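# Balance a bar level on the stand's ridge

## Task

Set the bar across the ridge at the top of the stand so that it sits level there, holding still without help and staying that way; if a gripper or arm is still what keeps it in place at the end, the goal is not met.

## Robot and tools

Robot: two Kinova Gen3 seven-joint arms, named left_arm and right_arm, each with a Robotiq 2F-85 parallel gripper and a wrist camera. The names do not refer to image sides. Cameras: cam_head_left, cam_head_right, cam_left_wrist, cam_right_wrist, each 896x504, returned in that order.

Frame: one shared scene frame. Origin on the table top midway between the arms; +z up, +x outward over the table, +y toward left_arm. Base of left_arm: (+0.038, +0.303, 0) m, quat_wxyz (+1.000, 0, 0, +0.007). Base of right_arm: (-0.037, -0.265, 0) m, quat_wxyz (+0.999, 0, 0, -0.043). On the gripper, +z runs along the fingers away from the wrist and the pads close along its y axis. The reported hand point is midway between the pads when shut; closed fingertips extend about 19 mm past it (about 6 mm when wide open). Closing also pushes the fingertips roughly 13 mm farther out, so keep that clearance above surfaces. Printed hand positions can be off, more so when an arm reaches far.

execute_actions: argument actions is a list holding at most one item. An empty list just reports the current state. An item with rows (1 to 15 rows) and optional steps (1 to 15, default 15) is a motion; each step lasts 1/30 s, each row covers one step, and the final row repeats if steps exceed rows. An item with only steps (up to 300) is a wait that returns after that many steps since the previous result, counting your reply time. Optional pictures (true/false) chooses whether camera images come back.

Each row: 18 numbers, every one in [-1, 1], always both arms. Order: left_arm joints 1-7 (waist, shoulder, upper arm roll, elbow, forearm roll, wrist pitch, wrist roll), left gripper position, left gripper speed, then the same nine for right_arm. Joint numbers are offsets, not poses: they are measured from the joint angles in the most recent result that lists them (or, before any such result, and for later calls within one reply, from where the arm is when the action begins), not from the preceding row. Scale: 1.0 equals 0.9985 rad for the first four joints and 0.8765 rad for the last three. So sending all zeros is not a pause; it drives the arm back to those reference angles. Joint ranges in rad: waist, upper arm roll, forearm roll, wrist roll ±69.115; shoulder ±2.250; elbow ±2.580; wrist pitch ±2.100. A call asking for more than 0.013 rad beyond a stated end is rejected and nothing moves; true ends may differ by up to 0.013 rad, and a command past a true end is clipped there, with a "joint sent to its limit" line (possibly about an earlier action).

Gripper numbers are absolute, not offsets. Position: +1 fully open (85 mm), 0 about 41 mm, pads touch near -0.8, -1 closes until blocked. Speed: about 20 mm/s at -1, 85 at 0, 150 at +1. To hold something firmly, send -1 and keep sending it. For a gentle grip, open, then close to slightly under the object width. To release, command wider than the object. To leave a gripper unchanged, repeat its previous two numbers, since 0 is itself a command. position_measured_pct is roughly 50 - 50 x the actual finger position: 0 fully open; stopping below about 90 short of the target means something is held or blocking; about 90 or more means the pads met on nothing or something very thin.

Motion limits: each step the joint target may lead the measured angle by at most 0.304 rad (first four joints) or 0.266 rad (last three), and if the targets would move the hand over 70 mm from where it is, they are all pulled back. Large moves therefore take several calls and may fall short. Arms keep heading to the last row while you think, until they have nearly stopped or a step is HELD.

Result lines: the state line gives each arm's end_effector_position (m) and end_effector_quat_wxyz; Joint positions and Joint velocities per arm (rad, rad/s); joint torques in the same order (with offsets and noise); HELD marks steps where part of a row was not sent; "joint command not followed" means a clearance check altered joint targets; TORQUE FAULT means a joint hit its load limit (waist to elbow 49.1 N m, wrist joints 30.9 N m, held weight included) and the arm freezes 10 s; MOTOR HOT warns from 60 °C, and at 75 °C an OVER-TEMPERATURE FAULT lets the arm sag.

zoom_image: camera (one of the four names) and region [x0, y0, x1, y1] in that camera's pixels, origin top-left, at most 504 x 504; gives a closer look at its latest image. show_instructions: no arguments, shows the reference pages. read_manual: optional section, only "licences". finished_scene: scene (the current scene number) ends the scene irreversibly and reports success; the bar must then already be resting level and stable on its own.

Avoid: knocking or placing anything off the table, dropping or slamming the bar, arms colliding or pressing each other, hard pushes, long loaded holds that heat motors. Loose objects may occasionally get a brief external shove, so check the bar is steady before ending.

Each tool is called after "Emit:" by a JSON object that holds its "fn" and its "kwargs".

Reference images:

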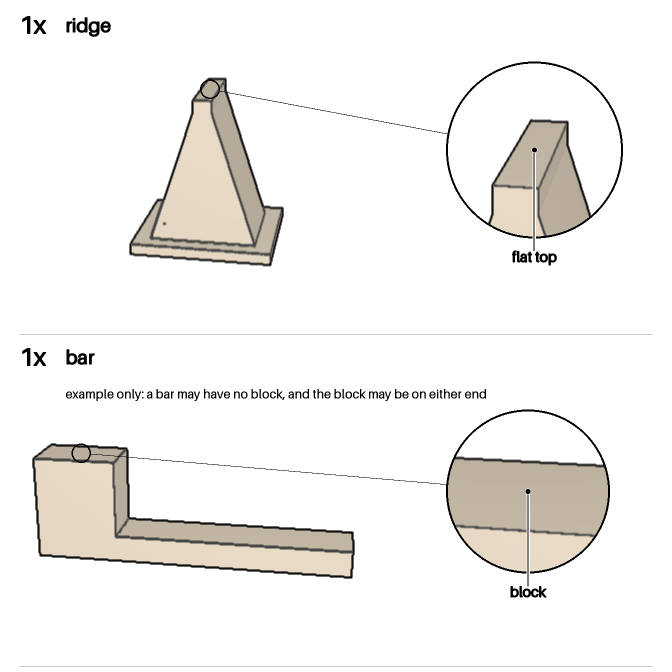

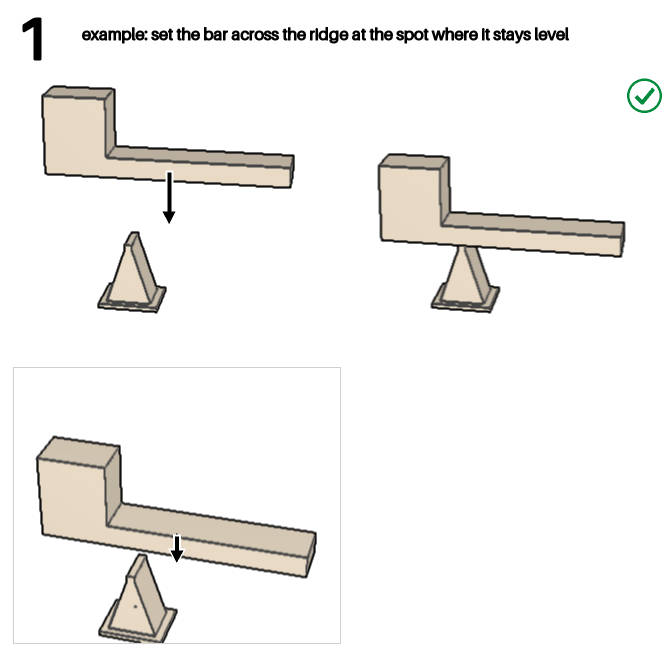

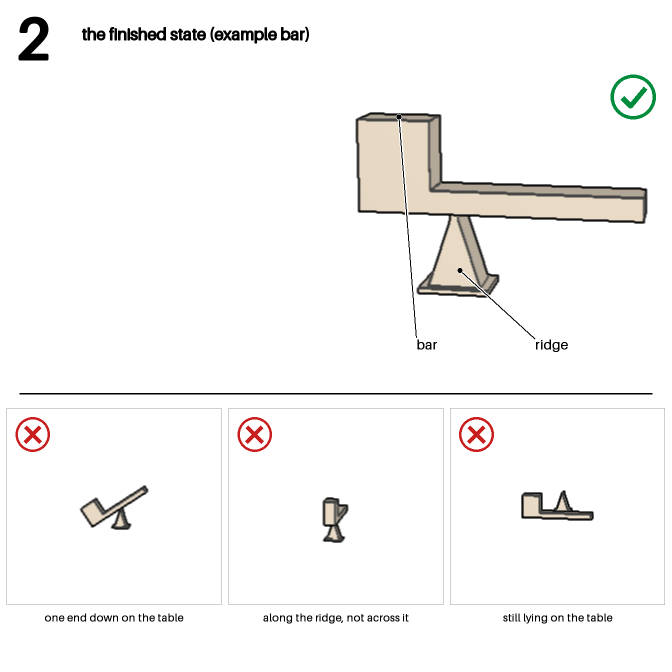

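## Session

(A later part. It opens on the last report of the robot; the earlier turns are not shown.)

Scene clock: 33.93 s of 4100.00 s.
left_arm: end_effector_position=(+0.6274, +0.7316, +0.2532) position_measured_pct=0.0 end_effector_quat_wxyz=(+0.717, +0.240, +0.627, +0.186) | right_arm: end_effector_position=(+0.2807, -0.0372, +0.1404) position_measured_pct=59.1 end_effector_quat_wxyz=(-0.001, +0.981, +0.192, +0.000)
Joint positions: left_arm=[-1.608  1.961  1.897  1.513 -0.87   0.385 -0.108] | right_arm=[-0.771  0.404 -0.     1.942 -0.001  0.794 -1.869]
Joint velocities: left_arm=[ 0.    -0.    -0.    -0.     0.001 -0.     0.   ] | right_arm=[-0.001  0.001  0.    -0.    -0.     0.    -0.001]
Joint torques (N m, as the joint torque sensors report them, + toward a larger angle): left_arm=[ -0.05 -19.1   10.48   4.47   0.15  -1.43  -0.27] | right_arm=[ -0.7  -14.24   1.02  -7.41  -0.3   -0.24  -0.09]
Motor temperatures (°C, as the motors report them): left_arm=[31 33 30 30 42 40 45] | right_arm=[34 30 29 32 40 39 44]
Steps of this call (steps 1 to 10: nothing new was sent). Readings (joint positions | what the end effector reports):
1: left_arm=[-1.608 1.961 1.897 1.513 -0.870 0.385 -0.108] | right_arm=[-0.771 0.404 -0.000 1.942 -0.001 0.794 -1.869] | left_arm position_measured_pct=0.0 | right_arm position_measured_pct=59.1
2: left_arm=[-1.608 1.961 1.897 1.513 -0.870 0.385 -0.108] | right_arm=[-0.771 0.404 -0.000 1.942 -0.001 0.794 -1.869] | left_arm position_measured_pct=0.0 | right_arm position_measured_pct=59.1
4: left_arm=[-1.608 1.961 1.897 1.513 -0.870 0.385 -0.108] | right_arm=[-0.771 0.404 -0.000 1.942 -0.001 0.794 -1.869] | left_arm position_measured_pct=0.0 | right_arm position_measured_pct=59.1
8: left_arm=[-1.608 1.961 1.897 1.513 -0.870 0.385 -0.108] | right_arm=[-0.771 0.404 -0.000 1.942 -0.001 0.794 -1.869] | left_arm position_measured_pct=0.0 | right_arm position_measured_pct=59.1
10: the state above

Emit:
{"fn": "execute_actions", "kwargs": {"actions": [{"rows":[[0,0,0,0,0,0,0,1,0,-0.134,0.28,0,-0.522,0,0.277,1,-1,0]]}], "pictures": false}}

Emit:
{"fn": "execute_actions", "kwargs": {"actions": [{"steps":30}]}}

Emit:
{"fn": "execute_actions", "kwargs": {"actions": [{"rows":[[0,0,0,0,0,0,0,1,0,0,0.047,0,0.024,0,-0.081,0.494,-1,0]]}], "pictures": false}}

Emit:
{"fn": "execute_actions", "kwargs": {"actions": [{"steps":20}]}}

Emit:
{"fn": "zoom_image", "kwargs": {"camera": "cam_head_left", "region": [380,170,540,270]}}

Scene clock: 39.77 s of 4100.00 s.
left_arm: end_effector_position=(+0.6274, +0.7316, +0.2532) position_measured_pct=0.0 end_effector_quat_wxyz=(+0.717, +0.240, +0.627, +0.186) | right_arm: end_effector_position=(+0.3192, +0.0661, +0.1251) position_measured_pct=59.1 end_effector_quat_wxyz=(+0.011, +0.909, +0.415, -0.031)
Joint positions: left_arm=[-1.608  1.961  1.897  1.513 -0.87   0.385 -0.108] | right_arm=[-0.886  0.644 -0.001  1.559 -0.001  1.004 -1.512]
Joint velocities: left_arm=[ 0.    -0.    -0.     0.     0.    -0.001 -0.001] | right_arm=[-0.116  0.239  0.009 -0.879  0.004  0.195  1.163]
Joint torques (N m, as the joint torque sensors report them, + toward a larger angle): left_arm=[ -0.02 -19.31  10.28   4.19   0.44  -1.65  -0.4 ] | right_arm=[ -0.85 -18.73   0.93  -7.88  -0.22   0.16  -0.06]
Motor temperatures (°C, as the motors report them): left_arm=[31 33 30 30 42 40 45] | right_arm=[34 30 29 32 40 39 44]
Steps of this call (steps 1 to 90: nothing new was sent; then 2.33 s passed at rest; steps 91 to 105: all 15 steps of this action). Readings (joint positions | what the end effector reports):
91: left_arm=[-1.608 1.961 1.897 1.513 -0.870 0.385 -0.108] | right_arm=[-0.772 0.405 -0.000 1.941 -0.001 0.795 -1.868] | left_arm position_measured_pct=0.0 | right_arm position_measured_pct=59.1
92: left_arm=[-1.608 1.961 1.897 1.513 -0.870 0.385 -0.108] | right_arm=[-0.775 0.411 0.000 1.936 -0.000 0.799 -1.864] | left_arm position_measured_pct=0.0 | right_arm position_measured_pct=59.1
94: left_arm=[-1.608 1.961 1.897 1.513 -0.870 0.385 -0.108] | right_arm=[-0.788 0.439 0.001 1.908 -0.000 0.821 -1.840] | left_arm position_measured_pct=0.0 | right_arm position_measured_pct=59.1
98: left_arm=[-1.608 1.961 1.897 1.513 -0.870 0.385 -0.108] | right_arm=[-0.837 0.543 0.000 1.788 -0.001 0.911 -1.735] | left_arm position_measured_pct=0.0 | right_arm position_measured_pct=59.1
105: the state above

Scene clock: 40.77 s of 4100.00 s.
left_arm: end_effector_position=(+0.6274, +0.7316, +0.2532) position_measured_pct=0.0 end_effector_quat_wxyz=(+0.717, +0.240, +0.627, +0.186) | right_arm: end_effector_position=(+0.3473, +0.1098, +0.1399) position_measured_pct=59.1 end_effector_quat_wxyz=(-0.000, +0.766, +0.643, +0.000)
Joint positions: left_arm=[-1.608  1.961  1.897  1.513 -0.87   0.385 -0.108] | right_arm=[-0.905  0.683 -0.     1.421 -0.001  1.037 -0.992]
Joint velocities: left_arm=[-0.    -0.     0.001  0.    -0.    -0.     0.   ] | right_arm=[-0.     0.002  0.    -0.    -0.     0.    -0.001]
Joint torques (N m, as the joint torque sensors report them, + toward a larger angle): left_arm=[ -0.55 -19.6   10.02   3.91   0.27  -1.57   0.11] | right_arm=[ -0.7  -20.42   0.81  -8.73  -0.19  -0.2    0.08]
Motor temperatures (°C, as the motors report them): left_arm=[31 33 30 30 42 40 45] | right_arm=[34 30 29 32 40 39 44]
Steps of this call (steps 1 to 30: the robot went on to your last target). Readings (joint positions | what the end effector reports):
1: left_arm=[-1.608 1.961 1.897 1.513 -0.870 0.385 -0.108] | right_arm=[-0.889 0.651 -0.000 1.532 -0.001 1.010 -1.472] | left_arm position_measured_pct=0.0 | right_arm position_measured_pct=59.1
2: left_arm=[-1.608 1.961 1.897 1.513 -0.870 0.385 -0.108] | right_arm=[-0.893 0.657 -0.000 1.508 -0.001 1.015 -1.432] | left_arm position_measured_pct=0.0 | right_arm position_measured_pct=59.1
4: left_arm=[-1.608 1.961 1.897 1.513 -0.870 0.385 -0.108] | right_arm=[-0.898 0.667 -0.001 1.473 -0.001 1.024 -1.351] | left_arm position_measured_pct=0.0 | right_arm position_measured_pct=59.1
8: left_arm=[-1.608 1.961 1.897 1.513 -0.870 0.385 -0.108] | right_arm=[-0.903 0.677 -0.000 1.437 -0.001 1.033 -1.188] | left_arm position_measured_pct=0.0 | right_arm position_measured_pct=59.1
30: the state above
All arms were judged still, so your last target was given up. Only a new action makes them travel on or press farther. Fingers that are still opening or closing keep moving.

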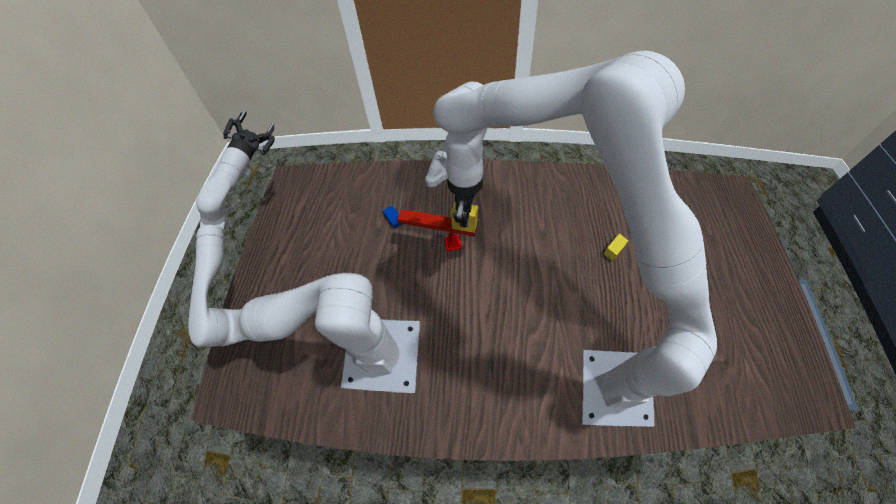

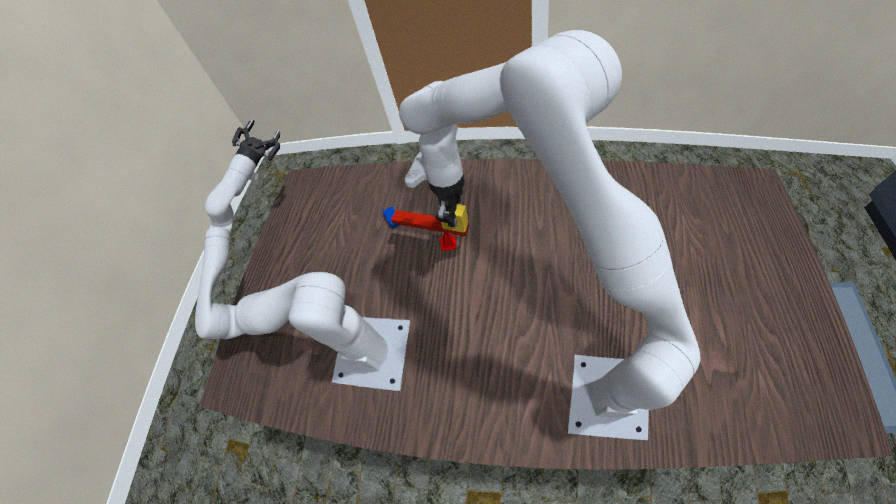

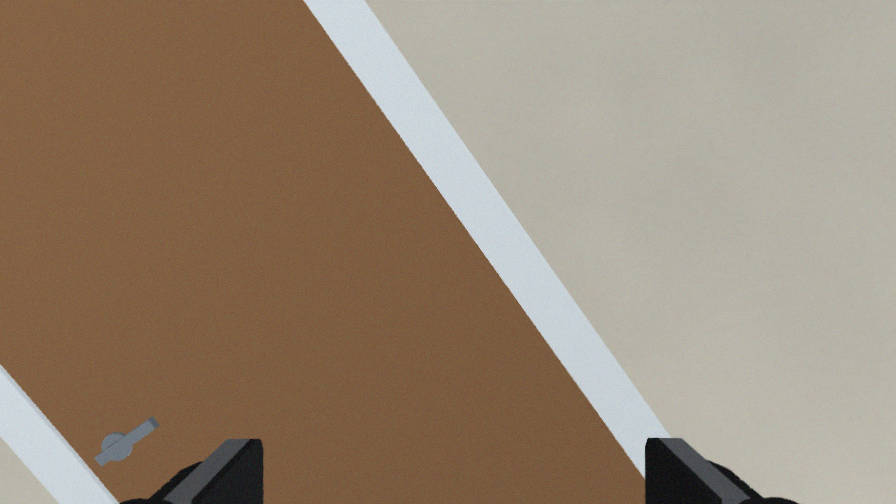

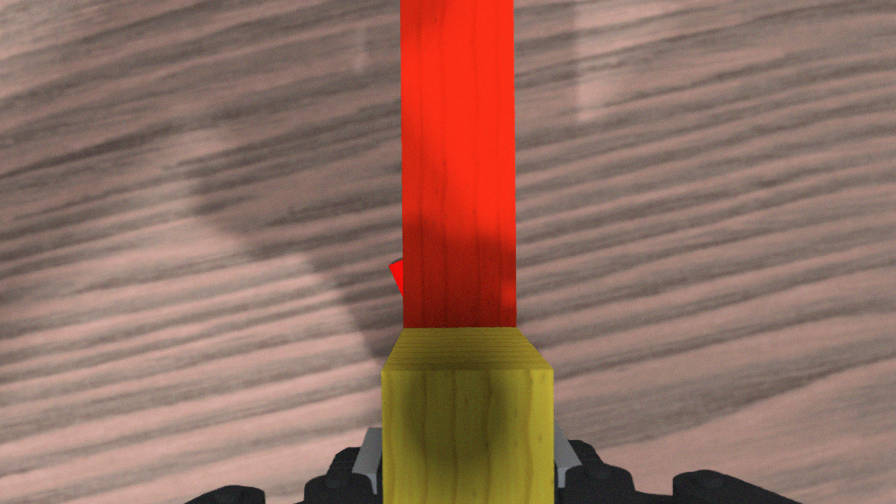

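Scene clock: 41.27 s of 4100.00 s.
left_arm: end_effector_position=(+0.6274, +0.7316, +0.2532) position_measured_pct=0.0 end_effector_quat_wxyz=(+0.717, +0.240, +0.627, +0.186) | right_arm: end_effector_position=(+0.3495, +0.1122, +0.1088) position_measured_pct=59.1 end_effector_quat_wxyz=(-0.000, +0.612, +0.791, +0.001)
Joint positions: left_arm=[-1.608  1.961  1.897  1.513 -0.87   0.385 -0.108] | right_arm=[-0.905  0.729 -0.     1.445 -0.001  0.966 -0.565]
Joint velocities: left_arm=[-0.    -0.     0.     0.     0.     0.     0.001] | right_arm=[ 0.001  0.001  0.001 -0.002 -0.    -0.009  0.148]
Joint torques (N m, as the joint torque sensors report them, + toward a larger angle): left_arm=[ -0.26 -18.77  10.57   4.4    0.27  -1.42  -0.13] | right_arm=[ -0.44 -20.12   1.04  -8.54  -0.17  -0.33   0.09]
Motor temperatures (°C, as the motors report them): left_arm=[31 33 30 30 42 40 45] | right_arm=[34 30 29 32 40 39 44]
Steps of this call (steps 1 to 15: all 15 steps of this action). Readings (joint positions | what the end effector reports):
1: left_arm=[-1.608 1.961 1.897 1.513 -0.870 0.385 -0.108] | right_arm=[-0.905 0.684 -0.000 1.421 -0.001 1.037 -0.991] | left_arm position_measured_pct=0.0 | right_arm position_measured_pct=59.1
2: left_arm=[-1.608 1.961 1.897 1.513 -0.870 0.385 -0.108] | right_arm=[-0.905 0.686 -0.000 1.422 -0.001 1.034 -0.981] | left_arm position_measured_pct=0.0 | right_arm position_measured_pct=59.1
4: left_arm=[-1.608 1.961 1.897 1.513 -0.870 0.385 -0.108] | right_arm=[-0.905 0.695 -0.000 1.426 -0.001 1.020 -0.930] | left_arm position_measured_pct=0.0 | right_arm position_measured_pct=59.1
8: left_arm=[-1.608 1.961 1.897 1.513 -0.870 0.385 -0.108] | right_arm=[-0.905 0.716 -0.000 1.438 -0.001 0.987 -0.771] | left_arm position_measured_pct=0.0 | right_arm position_measured_pct=59.1
15: the state above

Scene clock: 41.93 s of 4100.00 s.
left_arm: end_effector_position=(+0.6274, +0.7316, +0.2532) position_measured_pct=0.0 end_effector_quat_wxyz=(+0.717, +0.240, +0.627, +0.186) | right_arm: end_effector_position=(+0.3497, +0.1121, +0.1087) position_measured_pct=59.1 end_effector_quat_wxyz=(-0.000, +0.610, +0.792, +0.001)
Joint positions: left_arm=[-1.608  1.961  1.897  1.513 -0.87   0.385 -0.108] | right_arm=[-0.905  0.73  -0.     1.445 -0.001  0.966 -0.559]
Joint velocities: left_arm=[-0.001  0.    -0.     0.     0.     0.    -0.001] | right_arm=[ 0.     0.    -0.    -0.     0.    -0.    -0.001]
Joint torques (N m, as the joint torque sensors report them, + toward a larger angle): left_arm=[ -0.05 -19.41  10.43   4.51   0.45  -1.67   0.13] | right_arm=[ -0.74 -19.22   0.58  -7.55  -0.34  -0.15  -0.19]
Motor temperatures (°C, as the motors report them): left_arm=[31 33 30 30 42 40 45] | right_arm=[34 30 29 32 40 39 44]
Steps of this call (steps 1 to 15: the robot went on to your last target; steps 16 to 20: nothing new was sent). Readings (joint positions | what the end effector reports):
1: left_arm=[-1.608 1.961 1.897 1.513 -0.870 0.385 -0.108] | right_arm=[-0.905 0.730 -0.000 1.445 -0.001 0.966 -0.562] | left_arm position_measured_pct=0.0 | right_arm position_measured_pct=59.1
2: left_arm=[-1.608 1.961 1.897 1.513 -0.870 0.385 -0.108] | right_arm=[-0.905 0.730 -0.000 1.445 -0.001 0.966 -0.561] | left_arm position_measured_pct=0.0 | right_arm position_measured_pct=59.1
4: left_arm=[-1.608 1.961 1.897 1.513 -0.870 0.385 -0.108] | right_arm=[-0.905 0.730 -0.000 1.445 -0.001 0.966 -0.560] | left_arm position_measured_pct=0.0 | right_arm position_measured_pct=59.1
8: left_arm=[-1.608 1.961 1.897 1.513 -0.870 0.385 -0.108] | right_arm=[-0.905 0.730 -0.000 1.445 -0.001 0.966 -0.559] | left_arm position_measured_pct=0.0 | right_arm position_measured_pct=59.1
20: the state above
All arms were judged still, so your last target was given up. Only a new action makes them travel on or press farther. Fingers that are still opening or closing keep moving.

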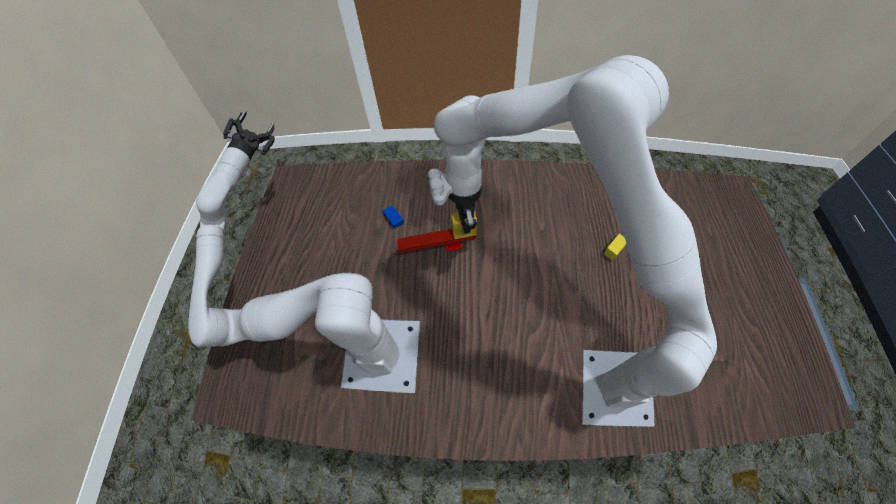

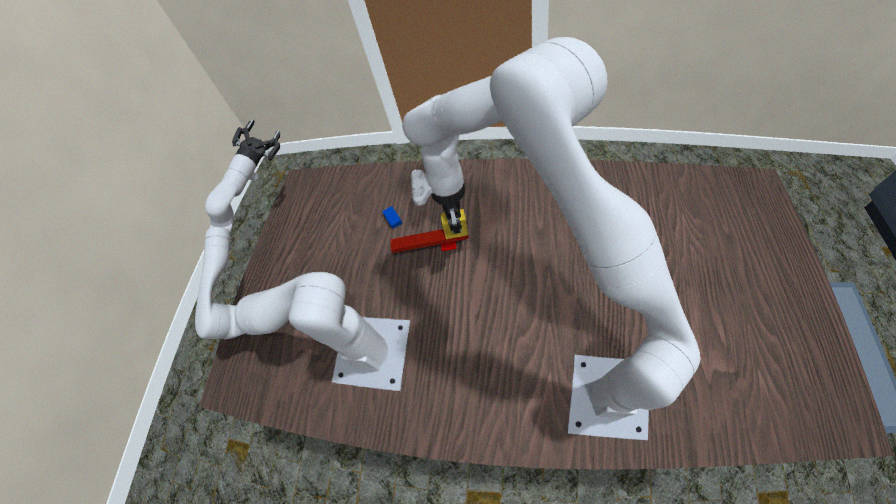

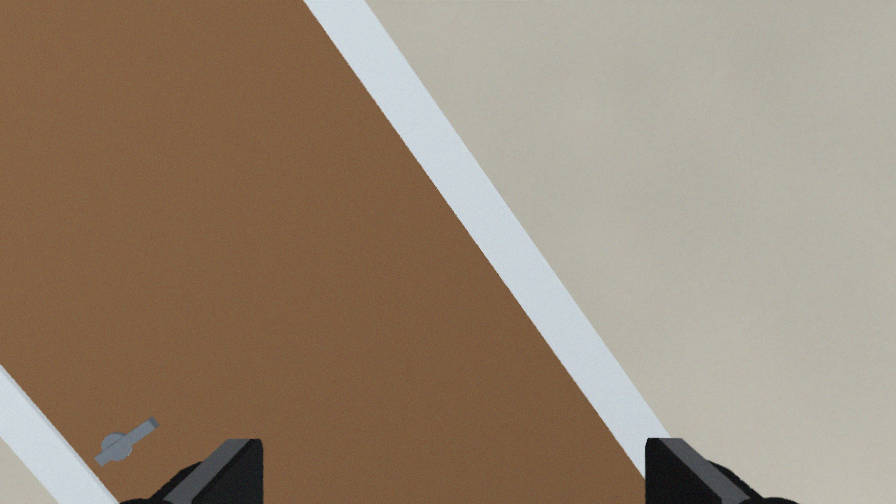

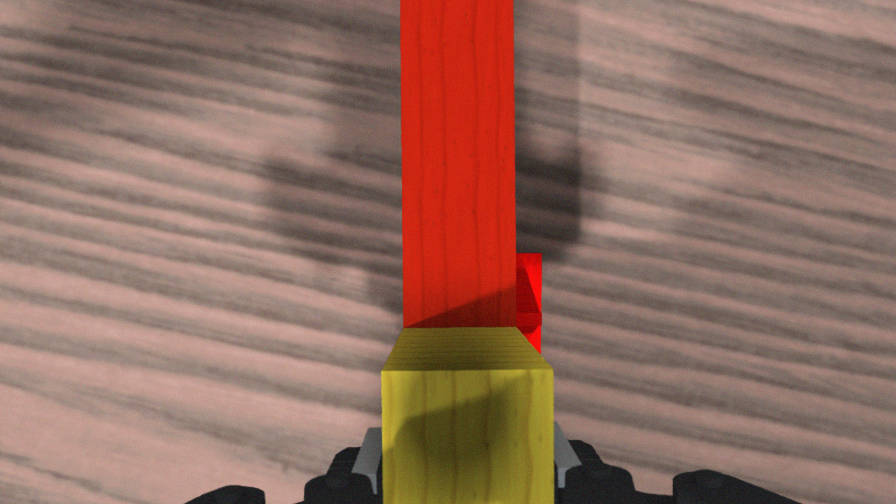

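Region (380, 170, 540, 270) of cam_head_left's 896x504 image, scaled by 3.150, with more detail than that image has; it fills the top 315 rows of this view, and the rest is white.

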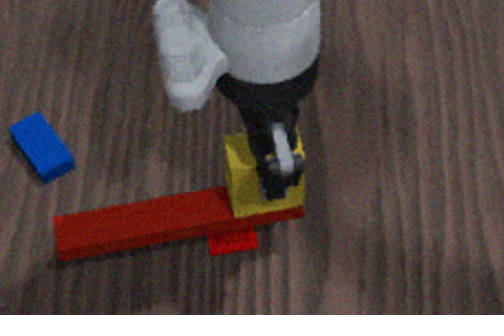

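Emit:
{"fn": "execute_actions", "kwargs": {"actions": [{"rows":[[0,0,0,0,0,0,0,1,0,0,-0.005,0,0,0,0.005,0,-1,0],[0,0,0,0,0,0,0,1,0,0,-0.005,0,0,0,0.005,0,-1,0],[0,0,0,0,0,0,0,1,0,0,-0.005,0,0,0,0.005,0,-1,0],[0,0,0,0,0,0,0,1,0,0.013,-0.005,0,0,0,0.005,0.015,-1,0],[0,0,0,0,0,0,0,1,0,0.013,-0.005,0,0,0,0.005,0.015,-1,0],[0,0,0,0,0,0,0,1,0,0.013,-0.005,0,0,0,0.005,0.015,-1,0],[0,0,0,0,0,0,0,1,0,0.013,-0.005,0,0,0,0.005,0.015,-1,0],[0,0,0,0,0,0,0,1,0,0.013,-0.005,0,0,0,0.005,0.015,-1,0],[0,0,0,0,0,0,0,1,0,0.013,-0.005,0,0,0,0.005,0.015,-1,0],[0,0,0,0,0,0,0,1,0,0.013,-0.005,0,0,0,0.005,0.015,-1,0],[0,0,0,0,0,0,0,1,0,0.013,0,0,0,0,0,0.015,-1,0]]}], "pictures": false}}

Emit:
{"fn": "execute_actions", "kwargs": {"actions": [{"steps":15}]}}

Emit:
{"fn": "execute_actions", "kwargs": {"actions": [{"rows":[[0,0,0,0,0,0,0,1,0,0,0,0,0,0,0,0,-0.1,0],[0,0,0,0,0,0,0,1,0,0,0,0,0,0,0,0,-0.1,0],[0,0,0,0,0,0,0,1,0,0,0,0,0,0,0,0,-0.1,0],[0,0,0,0,0,0,0,1,0,0,0,0,0,0,0,0,-0.1,0],[0,0,0,0,0,0,0,1,0,0,0,0,0,0,0,0,-0.1,0],[0,0,0,0,0,0,0,1,0,0,0,0,0,0,0,0,-1,0]]}]}}

Scene clock: 49.67 s of 4100.00 s.
left_arm: end_effector_position=(+0.6274, +0.7316, +0.2532) position_measured_pct=0.0 end_effector_quat_wxyz=(+0.717, +0.240, +0.627, +0.186) | right_arm: end_effector_position=(+0.3543, +0.1071, +0.1091) position_measured_pct=59.1 end_effector_quat_wxyz=(-0.000, +0.610, +0.793, +0.001)
Joint positions: left_arm=[-1.608  1.961  1.897  1.513 -0.87   0.385 -0.108] | right_arm=[-0.892  0.729 -0.     1.445 -0.001  0.967 -0.546]
Joint velocities: left_arm=[ 0.    -0.    -0.001 -0.001 -0.001  0.    -0.   ] | right_arm=[ 0.001  0.01  -0.001  0.    -0.    -0.01   0.002]
Joint torques (N m, as the joint torque sensors report them, + toward a larger angle): left_arm=[ -0.11 -19.43  10.37   4.55   0.37  -1.73  -0.27] | right_arm=[ -0.49 -20.6    0.91  -8.39  -0.25   0.09   0.02]
Motor temperatures (°C, as the motors report them): left_arm=[31 34 30 30 42 40 45] | right_arm=[34 30 29 32 40 39 44]
Steps of this call (steps 1 to 90: nothing new was sent; then 4.23 s passed at rest; steps 91 to 105: all 15 steps of this action). Readings (joint positions | what the end effector reports):
91: left_arm=[-1.608 1.961 1.897 1.513 -0.870 0.385 -0.108] | right_arm=[-0.905 0.729 -0.000 1.445 -0.001 0.966 -0.559] | left_arm position_measured_pct=0.0 | right_arm position_measured_pct=59.1
92: left_arm=[-1.608 1.961 1.897 1.513 -0.870 0.385 -0.108] | right_arm=[-0.905 0.728 -0.000 1.445 -0.001 0.968 -0.559] | left_arm position_measured_pct=0.0 | right_arm position_measured_pct=59.1
94: left_arm=[-1.608 1.961 1.897 1.513 -0.870 0.385 -0.108] | right_arm=[-0.904 0.727 -0.000 1.445 -0.001 0.969 -0.559] | left_arm position_measured_pct=0.0 | right_arm position_measured_pct=59.1
98: left_arm=[-1.608 1.961 1.897 1.513 -0.870 0.385 -0.108] | right_arm=[-0.895 0.725 0.000 1.445 -0.000 0.970 -0.548] | left_arm position_measured_pct=0.0 | right_arm position_measured_pct=59.1
105: the state above

Scene clock: 50.17 s of 4100.00 s.
left_arm: end_effector_position=(+0.6274, +0.7316, +0.2532) position_measured_pct=0.0 end_effector_quat_wxyz=(+0.717, +0.240, +0.627, +0.186) | right_arm: end_effector_position=(+0.3545, +0.1071, +0.1088) position_measured_pct=59.1 end_effector_quat_wxyz=(-0.000, +0.610, +0.793, +0.001)
Joint positions: left_arm=[-1.608  1.961  1.897  1.513 -0.87   0.385 -0.108] | right_arm=[-0.892  0.73  -0.     1.445 -0.001  0.966 -0.546]
Joint velocities: left_arm=[-0.001  0.     0.001  0.    -0.    -0.001 -0.   ] | right_arm=[ 0.     0.001 -0.    -0.     0.     0.     0.   ]
Joint torques (N m, as the joint torque sensors report them, + toward a larger angle): left_arm=[  0.06 -19.57  10.22   4.59   0.53  -1.61  -0.2 ] | right_arm=[ -0.67 -20.21   0.81  -8.54  -0.38  -0.2    0.04]
Motor temperatures (°C, as the motors report them): left_arm=[31 34 30 30 42 40 45] | right_arm=[34 30 29 32 40 39 44]
Steps of this call (steps 1 to 15: the robot went on to your last target). Readings (joint positions | what the end effector reports):
1: left_arm=[-1.608 1.961 1.897 1.513 -0.870 0.385 -0.108] | right_arm=[-0.892 0.729 -0.000 1.445 -0.001 0.967 -0.546] | left_arm position_measured_pct=0.0 | right_arm position_measured_pct=59.1
2: left_arm=[-1.608 1.961 1.897 1.513 -0.870 0.385 -0.108] | right_arm=[-0.892 0.729 -0.000 1.445 -0.001 0.966 -0.546] | left_arm position_measured_pct=0.0 | right_arm position_measured_pct=59.1
4: left_arm=[-1.608 1.961 1.897 1.513 -0.870 0.385 -0.108] | right_arm=[-0.892 0.729 -0.000 1.445 -0.001 0.966 -0.546] | left_arm position_measured_pct=0.0 | right_arm position_measured_pct=59.1
8: left_arm=[-1.608 1.961 1.897 1.513 -0.870 0.385 -0.108] | right_arm=[-0.892 0.729 -0.000 1.445 -0.001 0.966 -0.546] | left_arm position_measured_pct=0.0 | right_arm position_measured_pct=59.1
15: the state above
All arms were judged still, so your last target was given up. Only a new action makes them travel on or press farther. Fingers that are still opening or closing keep moving.

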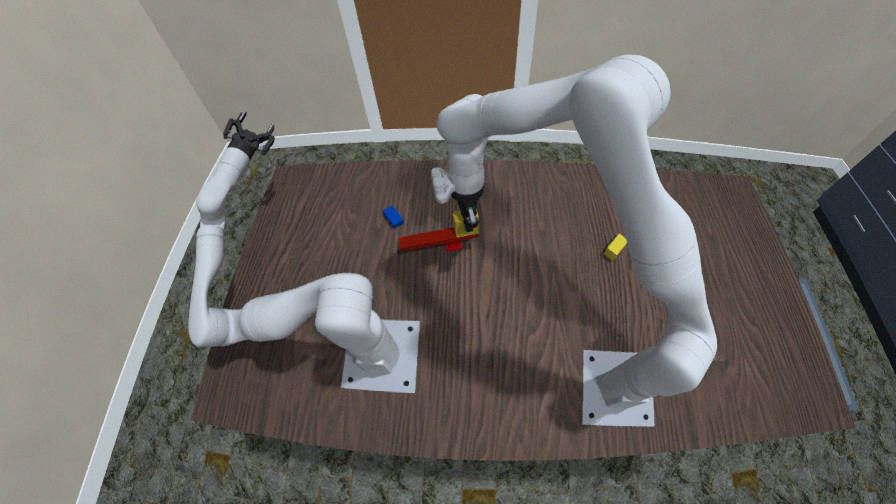

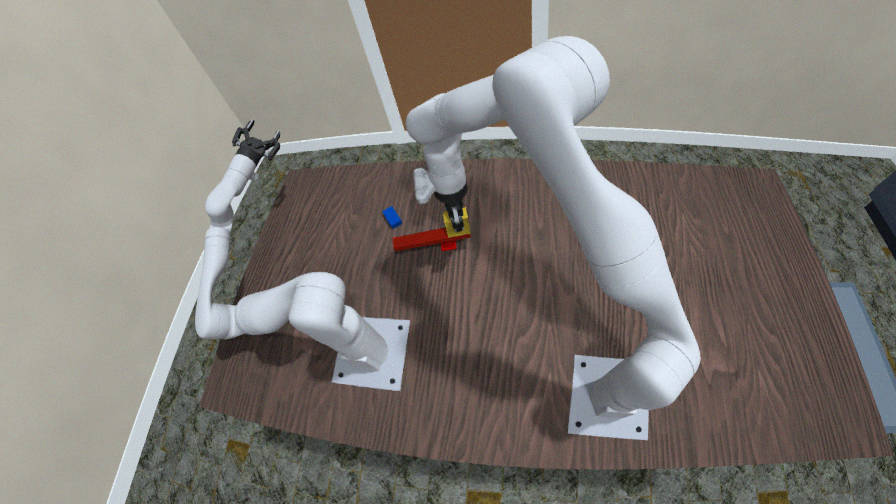

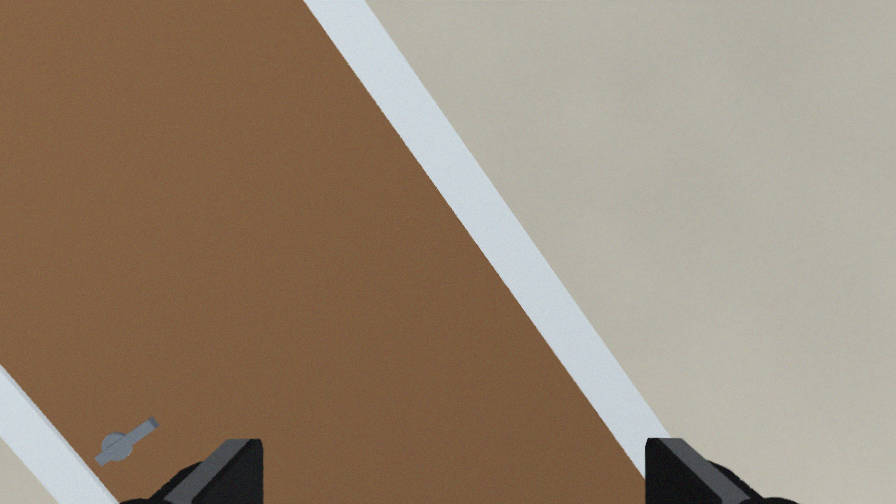

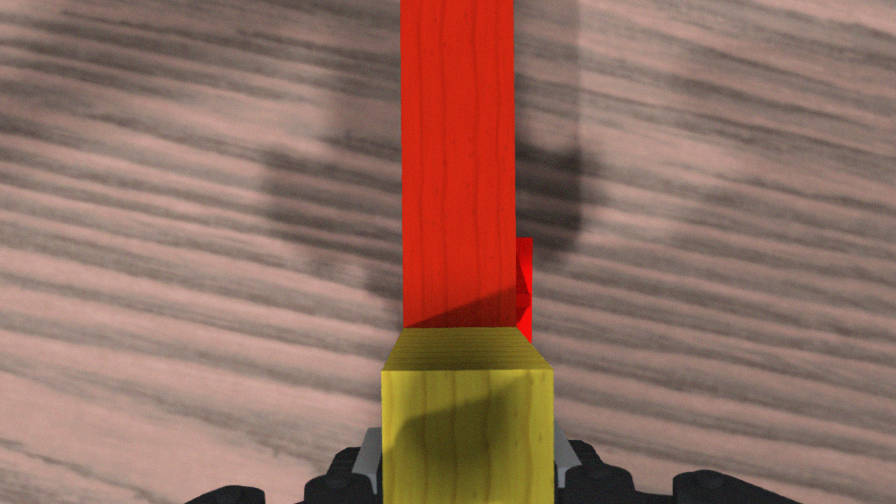

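Scene clock: 50.67 s of 4100.00 s.
left_arm: end_effector_position=(+0.6274, +0.7316, +0.2532) position_measured_pct=0.0 end_effector_quat_wxyz=(+0.717, +0.240, +0.627, +0.186) | right_arm: end_effector_position=(+0.3547, +0.1073, +0.1094) position_measured_pct=59.1 end_effector_quat_wxyz=(-0.000, +0.610, +0.793, +0.001)
Joint positions: left_arm=[-1.608  1.961  1.897  1.513 -0.87   0.385 -0.108] | right_arm=[-0.892  0.728 -0.     1.444 -0.001  0.966 -0.546]
Joint velocities: left_arm=[ 0.001  0.    -0.     0.    -0.001 -0.     0.   ] | right_arm=[-0. -0. -0.  0.  0.  0. -0.]
Joint torques (N m, as the joint torque sensors report them, + toward a larger angle): left_arm=[ -0.22 -19.51  10.14   4.21   0.23  -1.34  -0.43] | right_arm=[ -0.59 -18.87   0.68  -7.58  -0.22  -0.18   0.18]
Motor temperatures (°C, as the motors report them): left_arm=[31 34 30 30 42 40 45] | right_arm=[34 30 29 32 40 39 44]
Steps of this call (steps 1 to 15: all 15 steps of this action). Readings (joint positions | what the end effector reports):
1: left_arm=[-1.608 1.961 1.897 1.513 -0.870 0.385 -0.108] | right_arm=[-0.892 0.730 -0.000 1.445 -0.001 0.966 -0.546] | left_arm position_measured_pct=0.0 | right_arm position_measured_pct=59.1
2: left_arm=[-1.608 1.961 1.897 1.513 -0.870 0.385 -0.108] | right_arm=[-0.892 0.730 -0.000 1.445 -0.001 0.966 -0.546] | left_arm position_measured_pct=0.0 | right_arm position_measured_pct=59.1
4: left_arm=[-1.608 1.961 1.897 1.513 -0.870 0.385 -0.108] | right_arm=[-0.892 0.729 -0.000 1.445 -0.001 0.966 -0.546] | left_arm position_measured_pct=0.0 | right_arm position_measured_pct=56.0
8: left_arm=[-1.608 1.961 1.897 1.513 -0.870 0.385 -0.108] | right_arm=[-0.892 0.729 -0.000 1.444 -0.001 0.966 -0.546] | left_arm position_measured_pct=0.0 | right_arm position_measured_pct=57.1
15: the state above

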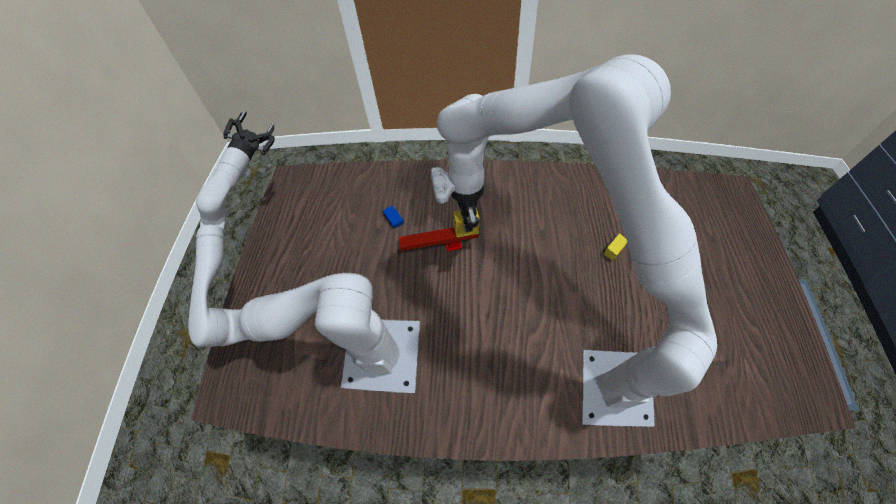

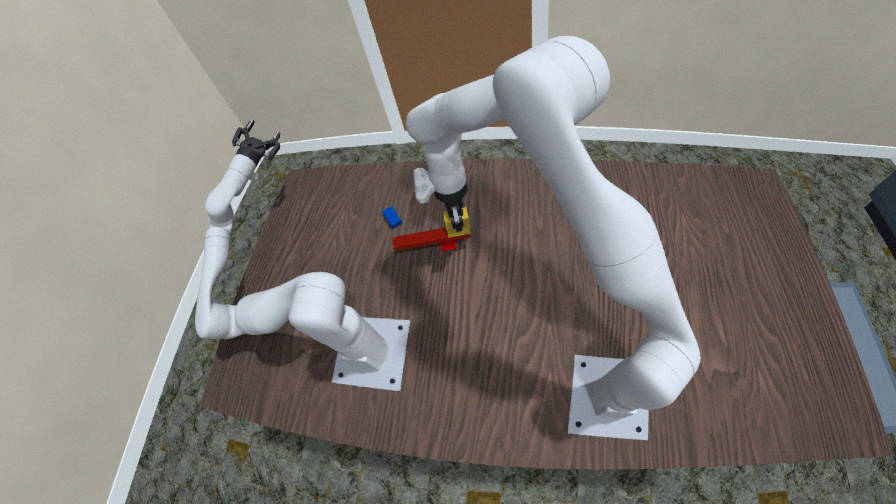

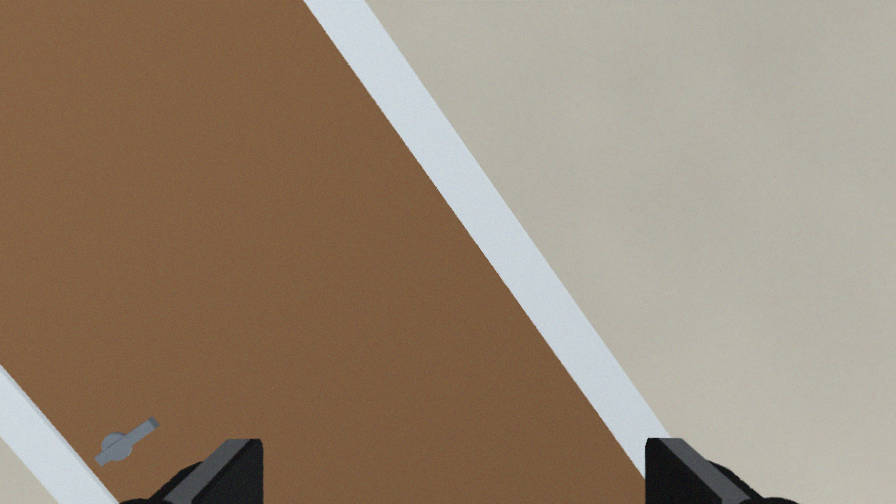

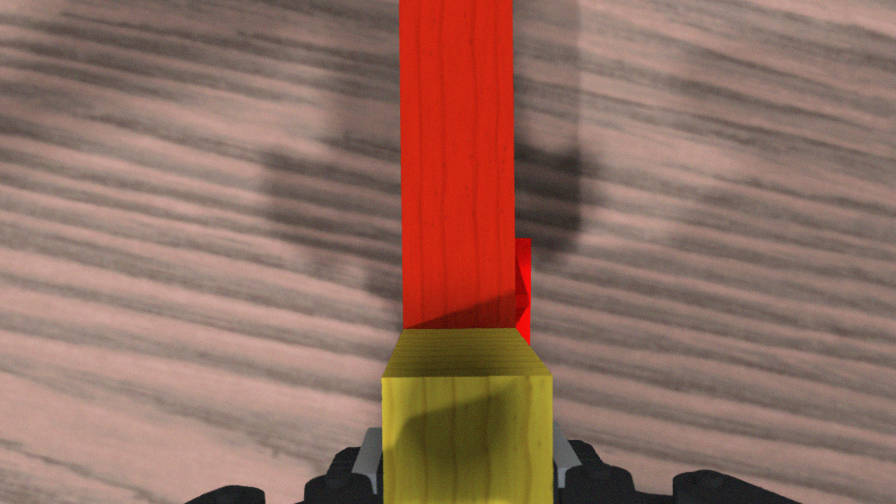

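Emit:
{"fn": "execute_actions", "kwargs": {"actions": [{"rows":[[0,0,0,0,0,0,0,1,0,0,-0.004,0,0,0,0.004,0,-1,0],[0,0,0,0,0,0,0,1,0,0,-0.004,0,0,0,0.004,0,-1,0],[0,0,0,0,0,0,0,1,0,0,-0.004,0,0,0,0.004,0,-1,0],[0,0,0,0,0,0,0,1,0,-0.0055,-0.004,0,0,0,0.004,-0.006,-1,0],[0,0,0,0,0,0,0,1,0,-0.0055,-0.004,0,0,0,0.004,-0.006,-1,0],[0,0,0,0,0,0,0,1,0,-0.0055,-0.004,0,0,0,0.004,-0.006,-1,0],[0,0,0,0,0,0,0,1,0,-0.0055,-0.004,0,0,0,0.004,-0.006,-1,0],[0,0,0,0,0,0,0,1,0,-0.0055,-0.004,0,0,0,0.004,-0.006,-1,0],[0,0,0,0,0,0,0,1,0,-0.0055,0,0,0,0,0,-0.006,-1,0]]}], "pictures": false}}

Emit:
{"fn": "execute_actions", "kwargs": {"actions": [{"steps":15}], "pictures": false}}

Emit:
{"fn": "execute_actions", "kwargs": {"actions": [{"rows":[[0,0,0,0,0,0,0,1,0,0,0,0,0,0,0,0,-0.1,0],[0,0,0,0,0,0,0,1,0,0,0,0,0,0,0,0,-0.1,0],[0,0,0,0,0,0,0,1,0,0,0,0,0,0,0,0,-0.1,0],[0,0,0,0,0,0,0,1,0,0,0,0,0,0,0,0,-0.1,0],[0,0,0,0,0,0,0,1,0,0,0,0,0,0,0,0,-0.1,0],[0,0,0,0,0,0,0,1,0,0,0,0,0,0,0,0,-0.1,0],[0,0,0,0,0,0,0,1,0,0,0,0,0,0,0,0,-0.1,0],[0,0,0,0,0,0,0,1,0,0,0,0,0,0,0,0,-0.1,0],[0,0,0,0,0,0,0,1,0,0,0,0,0,0,0,0,-0.25,0]]}]}}

Scene clock: 57.87 s of 4100.00 s.
left_arm: end_effector_position=(+0.6274, +0.7316, +0.2532) position_measured_pct=0.0 end_effector_quat_wxyz=(+0.717, +0.240, +0.627, +0.186) | right_arm: end_effector_position=(+0.3527, +0.1094, +0.1096) position_measured_pct=59.1 end_effector_quat_wxyz=(-0.000, +0.610, +0.793, +0.001)
Joint positions: left_arm=[-1.608  1.961  1.897  1.513 -0.87   0.385 -0.108] | right_arm=[-0.898  0.728 -0.     1.444 -0.001  0.967 -0.551]
Joint velocities: left_arm=[-0.    -0.    -0.     0.     0.     0.001  0.001] | right_arm=[-0.001  0.004  0.    -0.001  0.    -0.003 -0.   ]
Joint torques (N m, as the joint torque sensors report them, + toward a larger angle): left_arm=[ -0.44 -19.17  10.16   4.78   0.42  -1.52  -0.05] | right_arm=[ -0.76 -20.48   0.89  -8.74  -0.26  -0.29   0.05]
Motor temperatures (°C, as the motors report them): left_arm=[31 34 30 30 42 40 45] | right_arm=[34 30 29 32 40 39 44]
Steps of this call (steps 1 to 15: the robot went on to your last target; steps 16 to 90: nothing new was sent; then 3.70 s passed at rest; steps 91 to 105: all 15 steps of this action). Readings (joint positions | what the end effector reports):
91: left_arm=[-1.608 1.961 1.897 1.513 -0.870 0.385 -0.108] | right_arm=[-0.892 0.728 -0.000 1.444 -0.001 0.966 -0.546] | left_arm position_measured_pct=0.0 | right_arm position_measured_pct=59.1
92: left_arm=[-1.608 1.961 1.897 1.513 -0.870 0.385 -0.108] | right_arm=[-0.892 0.727 -0.000 1.445 -0.001 0.967 -0.546] | left_arm position_measured_pct=0.0 | right_arm position_measured_pct=59.1
94: left_arm=[-1.608 1.961 1.897 1.513 -0.870 0.385 -0.108] | right_arm=[-0.893 0.726 0.000 1.445 -0.000 0.969 -0.546] | left_arm position_measured_pct=0.0 | right_arm position_measured_pct=59.1
98: left_arm=[-1.608 1.961 1.897 1.513 -0.870 0.385 -0.108] | right_arm=[-0.897 0.725 -0.000 1.444 -0.001 0.970 -0.550] | left_arm position_measured_pct=0.0 | right_arm position_measured_pct=59.1
105: the state above

Scene clock: 58.37 s of 4100.00 s.
left_arm: end_effector_position=(+0.6274, +0.7316, +0.2532) position_measured_pct=0.0 end_effector_quat_wxyz=(+0.717, +0.240, +0.627, +0.186) | right_arm: end_effector_position=(+0.3527, +0.1094, +0.1095) position_measured_pct=59.1 end_effector_quat_wxyz=(-0.000, +0.610, +0.793, +0.001)
Joint positions: left_arm=[-1.608  1.961  1.897  1.513 -0.87   0.385 -0.108] | right_arm=[-0.898  0.728 -0.     1.444 -0.001  0.966 -0.551]
Joint velocities: left_arm=[ 0.    -0.     0.     0.     0.001 -0.     0.   ] | right_arm=[ 0.    -0.    -0.     0.     0.    -0.     0.001]
Joint torques (N m, as the joint torque sensors report them, + toward a larger angle): left_arm=[ -0.47 -19.34  10.49   4.52   0.7   -1.63  -0.43] | right_arm=[ -0.45 -19.51   0.84  -7.97   0.04  -0.32   0.12]
Motor temperatures (°C, as the motors report them): left_arm=[31 34 30 30 42 40 45] | right_arm=[34 30 29 32 40 39 44]
Steps of this call (steps 1 to 15: the robot went on to your last target). Readings (joint positions | what the end effector reports):
1: left_arm=[-1.608 1.961 1.897 1.513 -0.870 0.385 -0.108] | right_arm=[-0.898 0.728 -0.000 1.444 -0.001 0.966 -0.551] | left_arm position_measured_pct=0.0 | right_arm position_measured_pct=59.1
2: left_arm=[-1.608 1.961 1.897 1.513 -0.870 0.385 -0.108] | right_arm=[-0.898 0.728 -0.000 1.444 -0.001 0.966 -0.551] | left_arm position_measured_pct=0.0 | right_arm position_measured_pct=59.1
4: left_arm=[-1.608 1.961 1.897 1.513 -0.870 0.385 -0.108] | right_arm=[-0.898 0.728 -0.000 1.444 -0.001 0.966 -0.551] | left_arm position_measured_pct=0.0 | right_arm position_measured_pct=59.1
8: left_arm=[-1.608 1.961 1.897 1.513 -0.870 0.385 -0.108] | right_arm=[-0.898 0.728 -0.000 1.444 -0.001 0.966 -0.551] | left_arm position_measured_pct=0.0 | right_arm position_measured_pct=59.1
15: the state above
All arms were judged still, so your last target was given up. Only a new action makes them travel on or press farther. Fingers that are still opening or closing keep moving.

Scene clock: 58.87 s of 4100.00 s.
left_arm: end_effector_position=(+0.6274, +0.7316, +0.2532) position_measured_pct=0.0 end_effector_quat_wxyz=(+0.717, +0.240, +0.627, +0.186) | right_arm: end_effector_position=(+0.3528, +0.1095, +0.1097) position_measured_pct=58.3 end_effector_quat_wxyz=(-0.000, +0.610, +0.793, +0.001)
Joint positions: left_arm=[-1.608  1.961  1.897  1.513 -0.87   0.385 -0.108] | right_arm=[-0.898  0.728 -0.     1.444 -0.001  0.966 -0.551]
Joint velocities: left_arm=[ 0.    -0.    -0.001  0.    -0.    -0.001  0.   ] | right_arm=[-0.001  0.     0.001  0.     0.    -0.    -0.   ]
Joint torques (N m, as the joint torque sensors report them, + toward a larger angle): left_arm=[ -0.3  -18.75  10.86   4.57   0.26  -1.61  -0.19] | right_arm=[ -0.61 -19.39   1.08  -8.02  -0.33  -0.22  -0.08]
Motor temperatures (°C, as the motors report them): left_arm=[31 34 30 30 42 40 45] | right_arm=[34 30 29 32 40 39 44]
Steps of this call (steps 1 to 15: all 15 steps of this action). Readings (joint positions | what the end effector reports):
1: left_arm=[-1.608 1.961 1.897 1.513 -0.870 0.385 -0.108] | right_arm=[-0.898 0.728 -0.000 1.444 -0.001 0.966 -0.551] | left_arm position_measured_pct=0.0 | right_arm position_measured_pct=59.1
2: left_arm=[-1.608 1.961 1.897 1.513 -0.870 0.385 -0.108] | right_arm=[-0.898 0.728 -0.000 1.445 -0.001 0.966 -0.551] | left_arm position_measured_pct=0.0 | right_arm position_measured_pct=59.1
4: left_arm=[-1.608 1.961 1.897 1.513 -0.870 0.385 -0.108] | right_arm=[-0.898 0.729 -0.000 1.445 -0.001 0.966 -0.551] | left_arm position_measured_pct=0.0 | right_arm position_measured_pct=56.0
8: left_arm=[-1.608 1.961 1.897 1.513 -0.870 0.385 -0.108] | right_arm=[-0.898 0.728 -0.000 1.444 -0.001 0.966 -0.551] | left_arm position_measured_pct=0.0 | right_arm position_measured_pct=55.2
15: the state above

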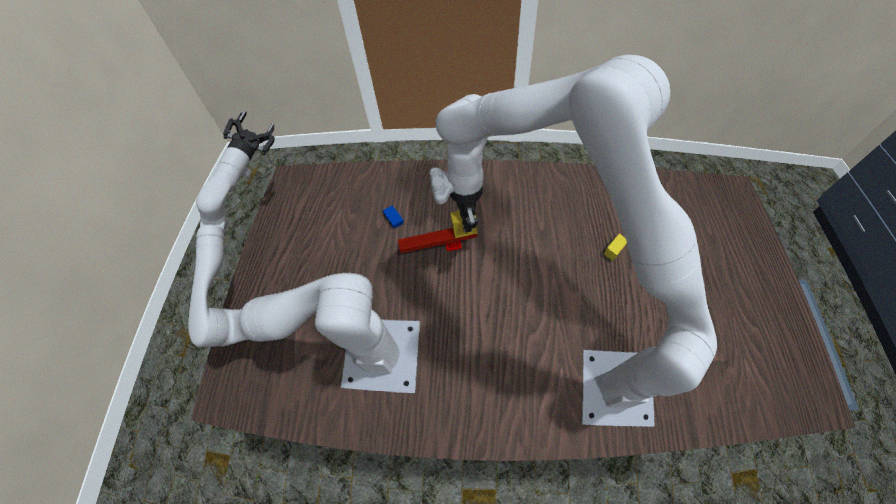

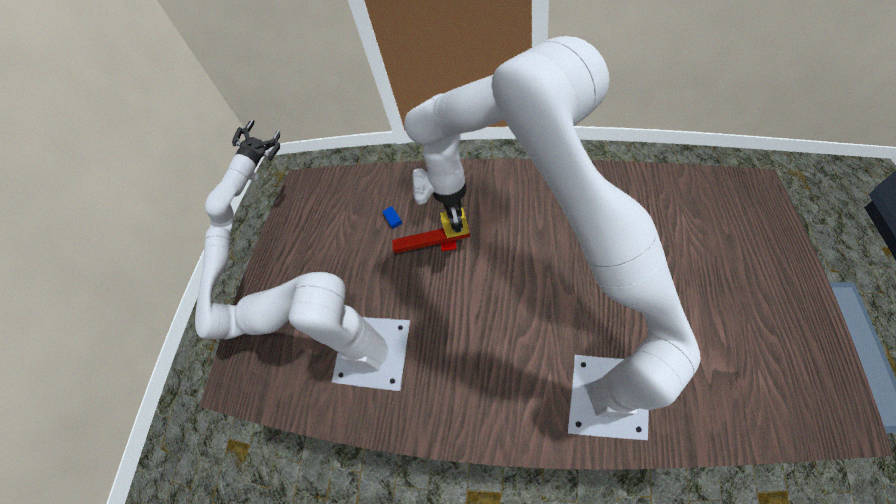

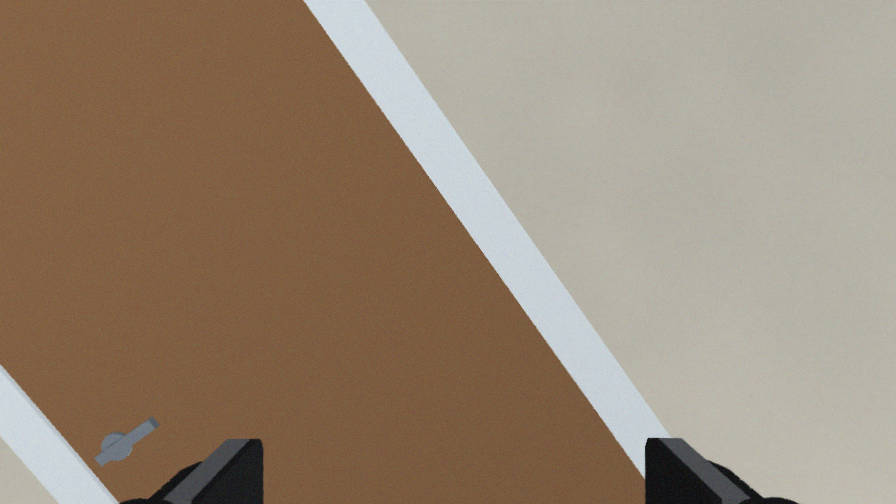

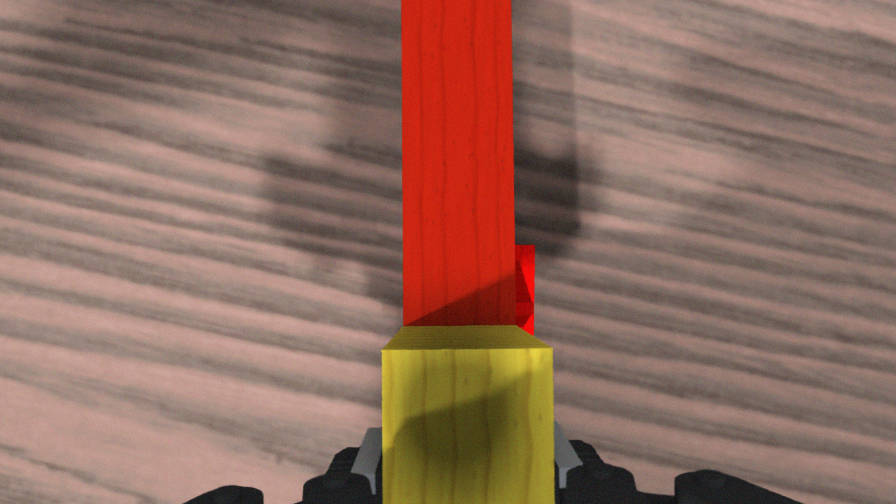

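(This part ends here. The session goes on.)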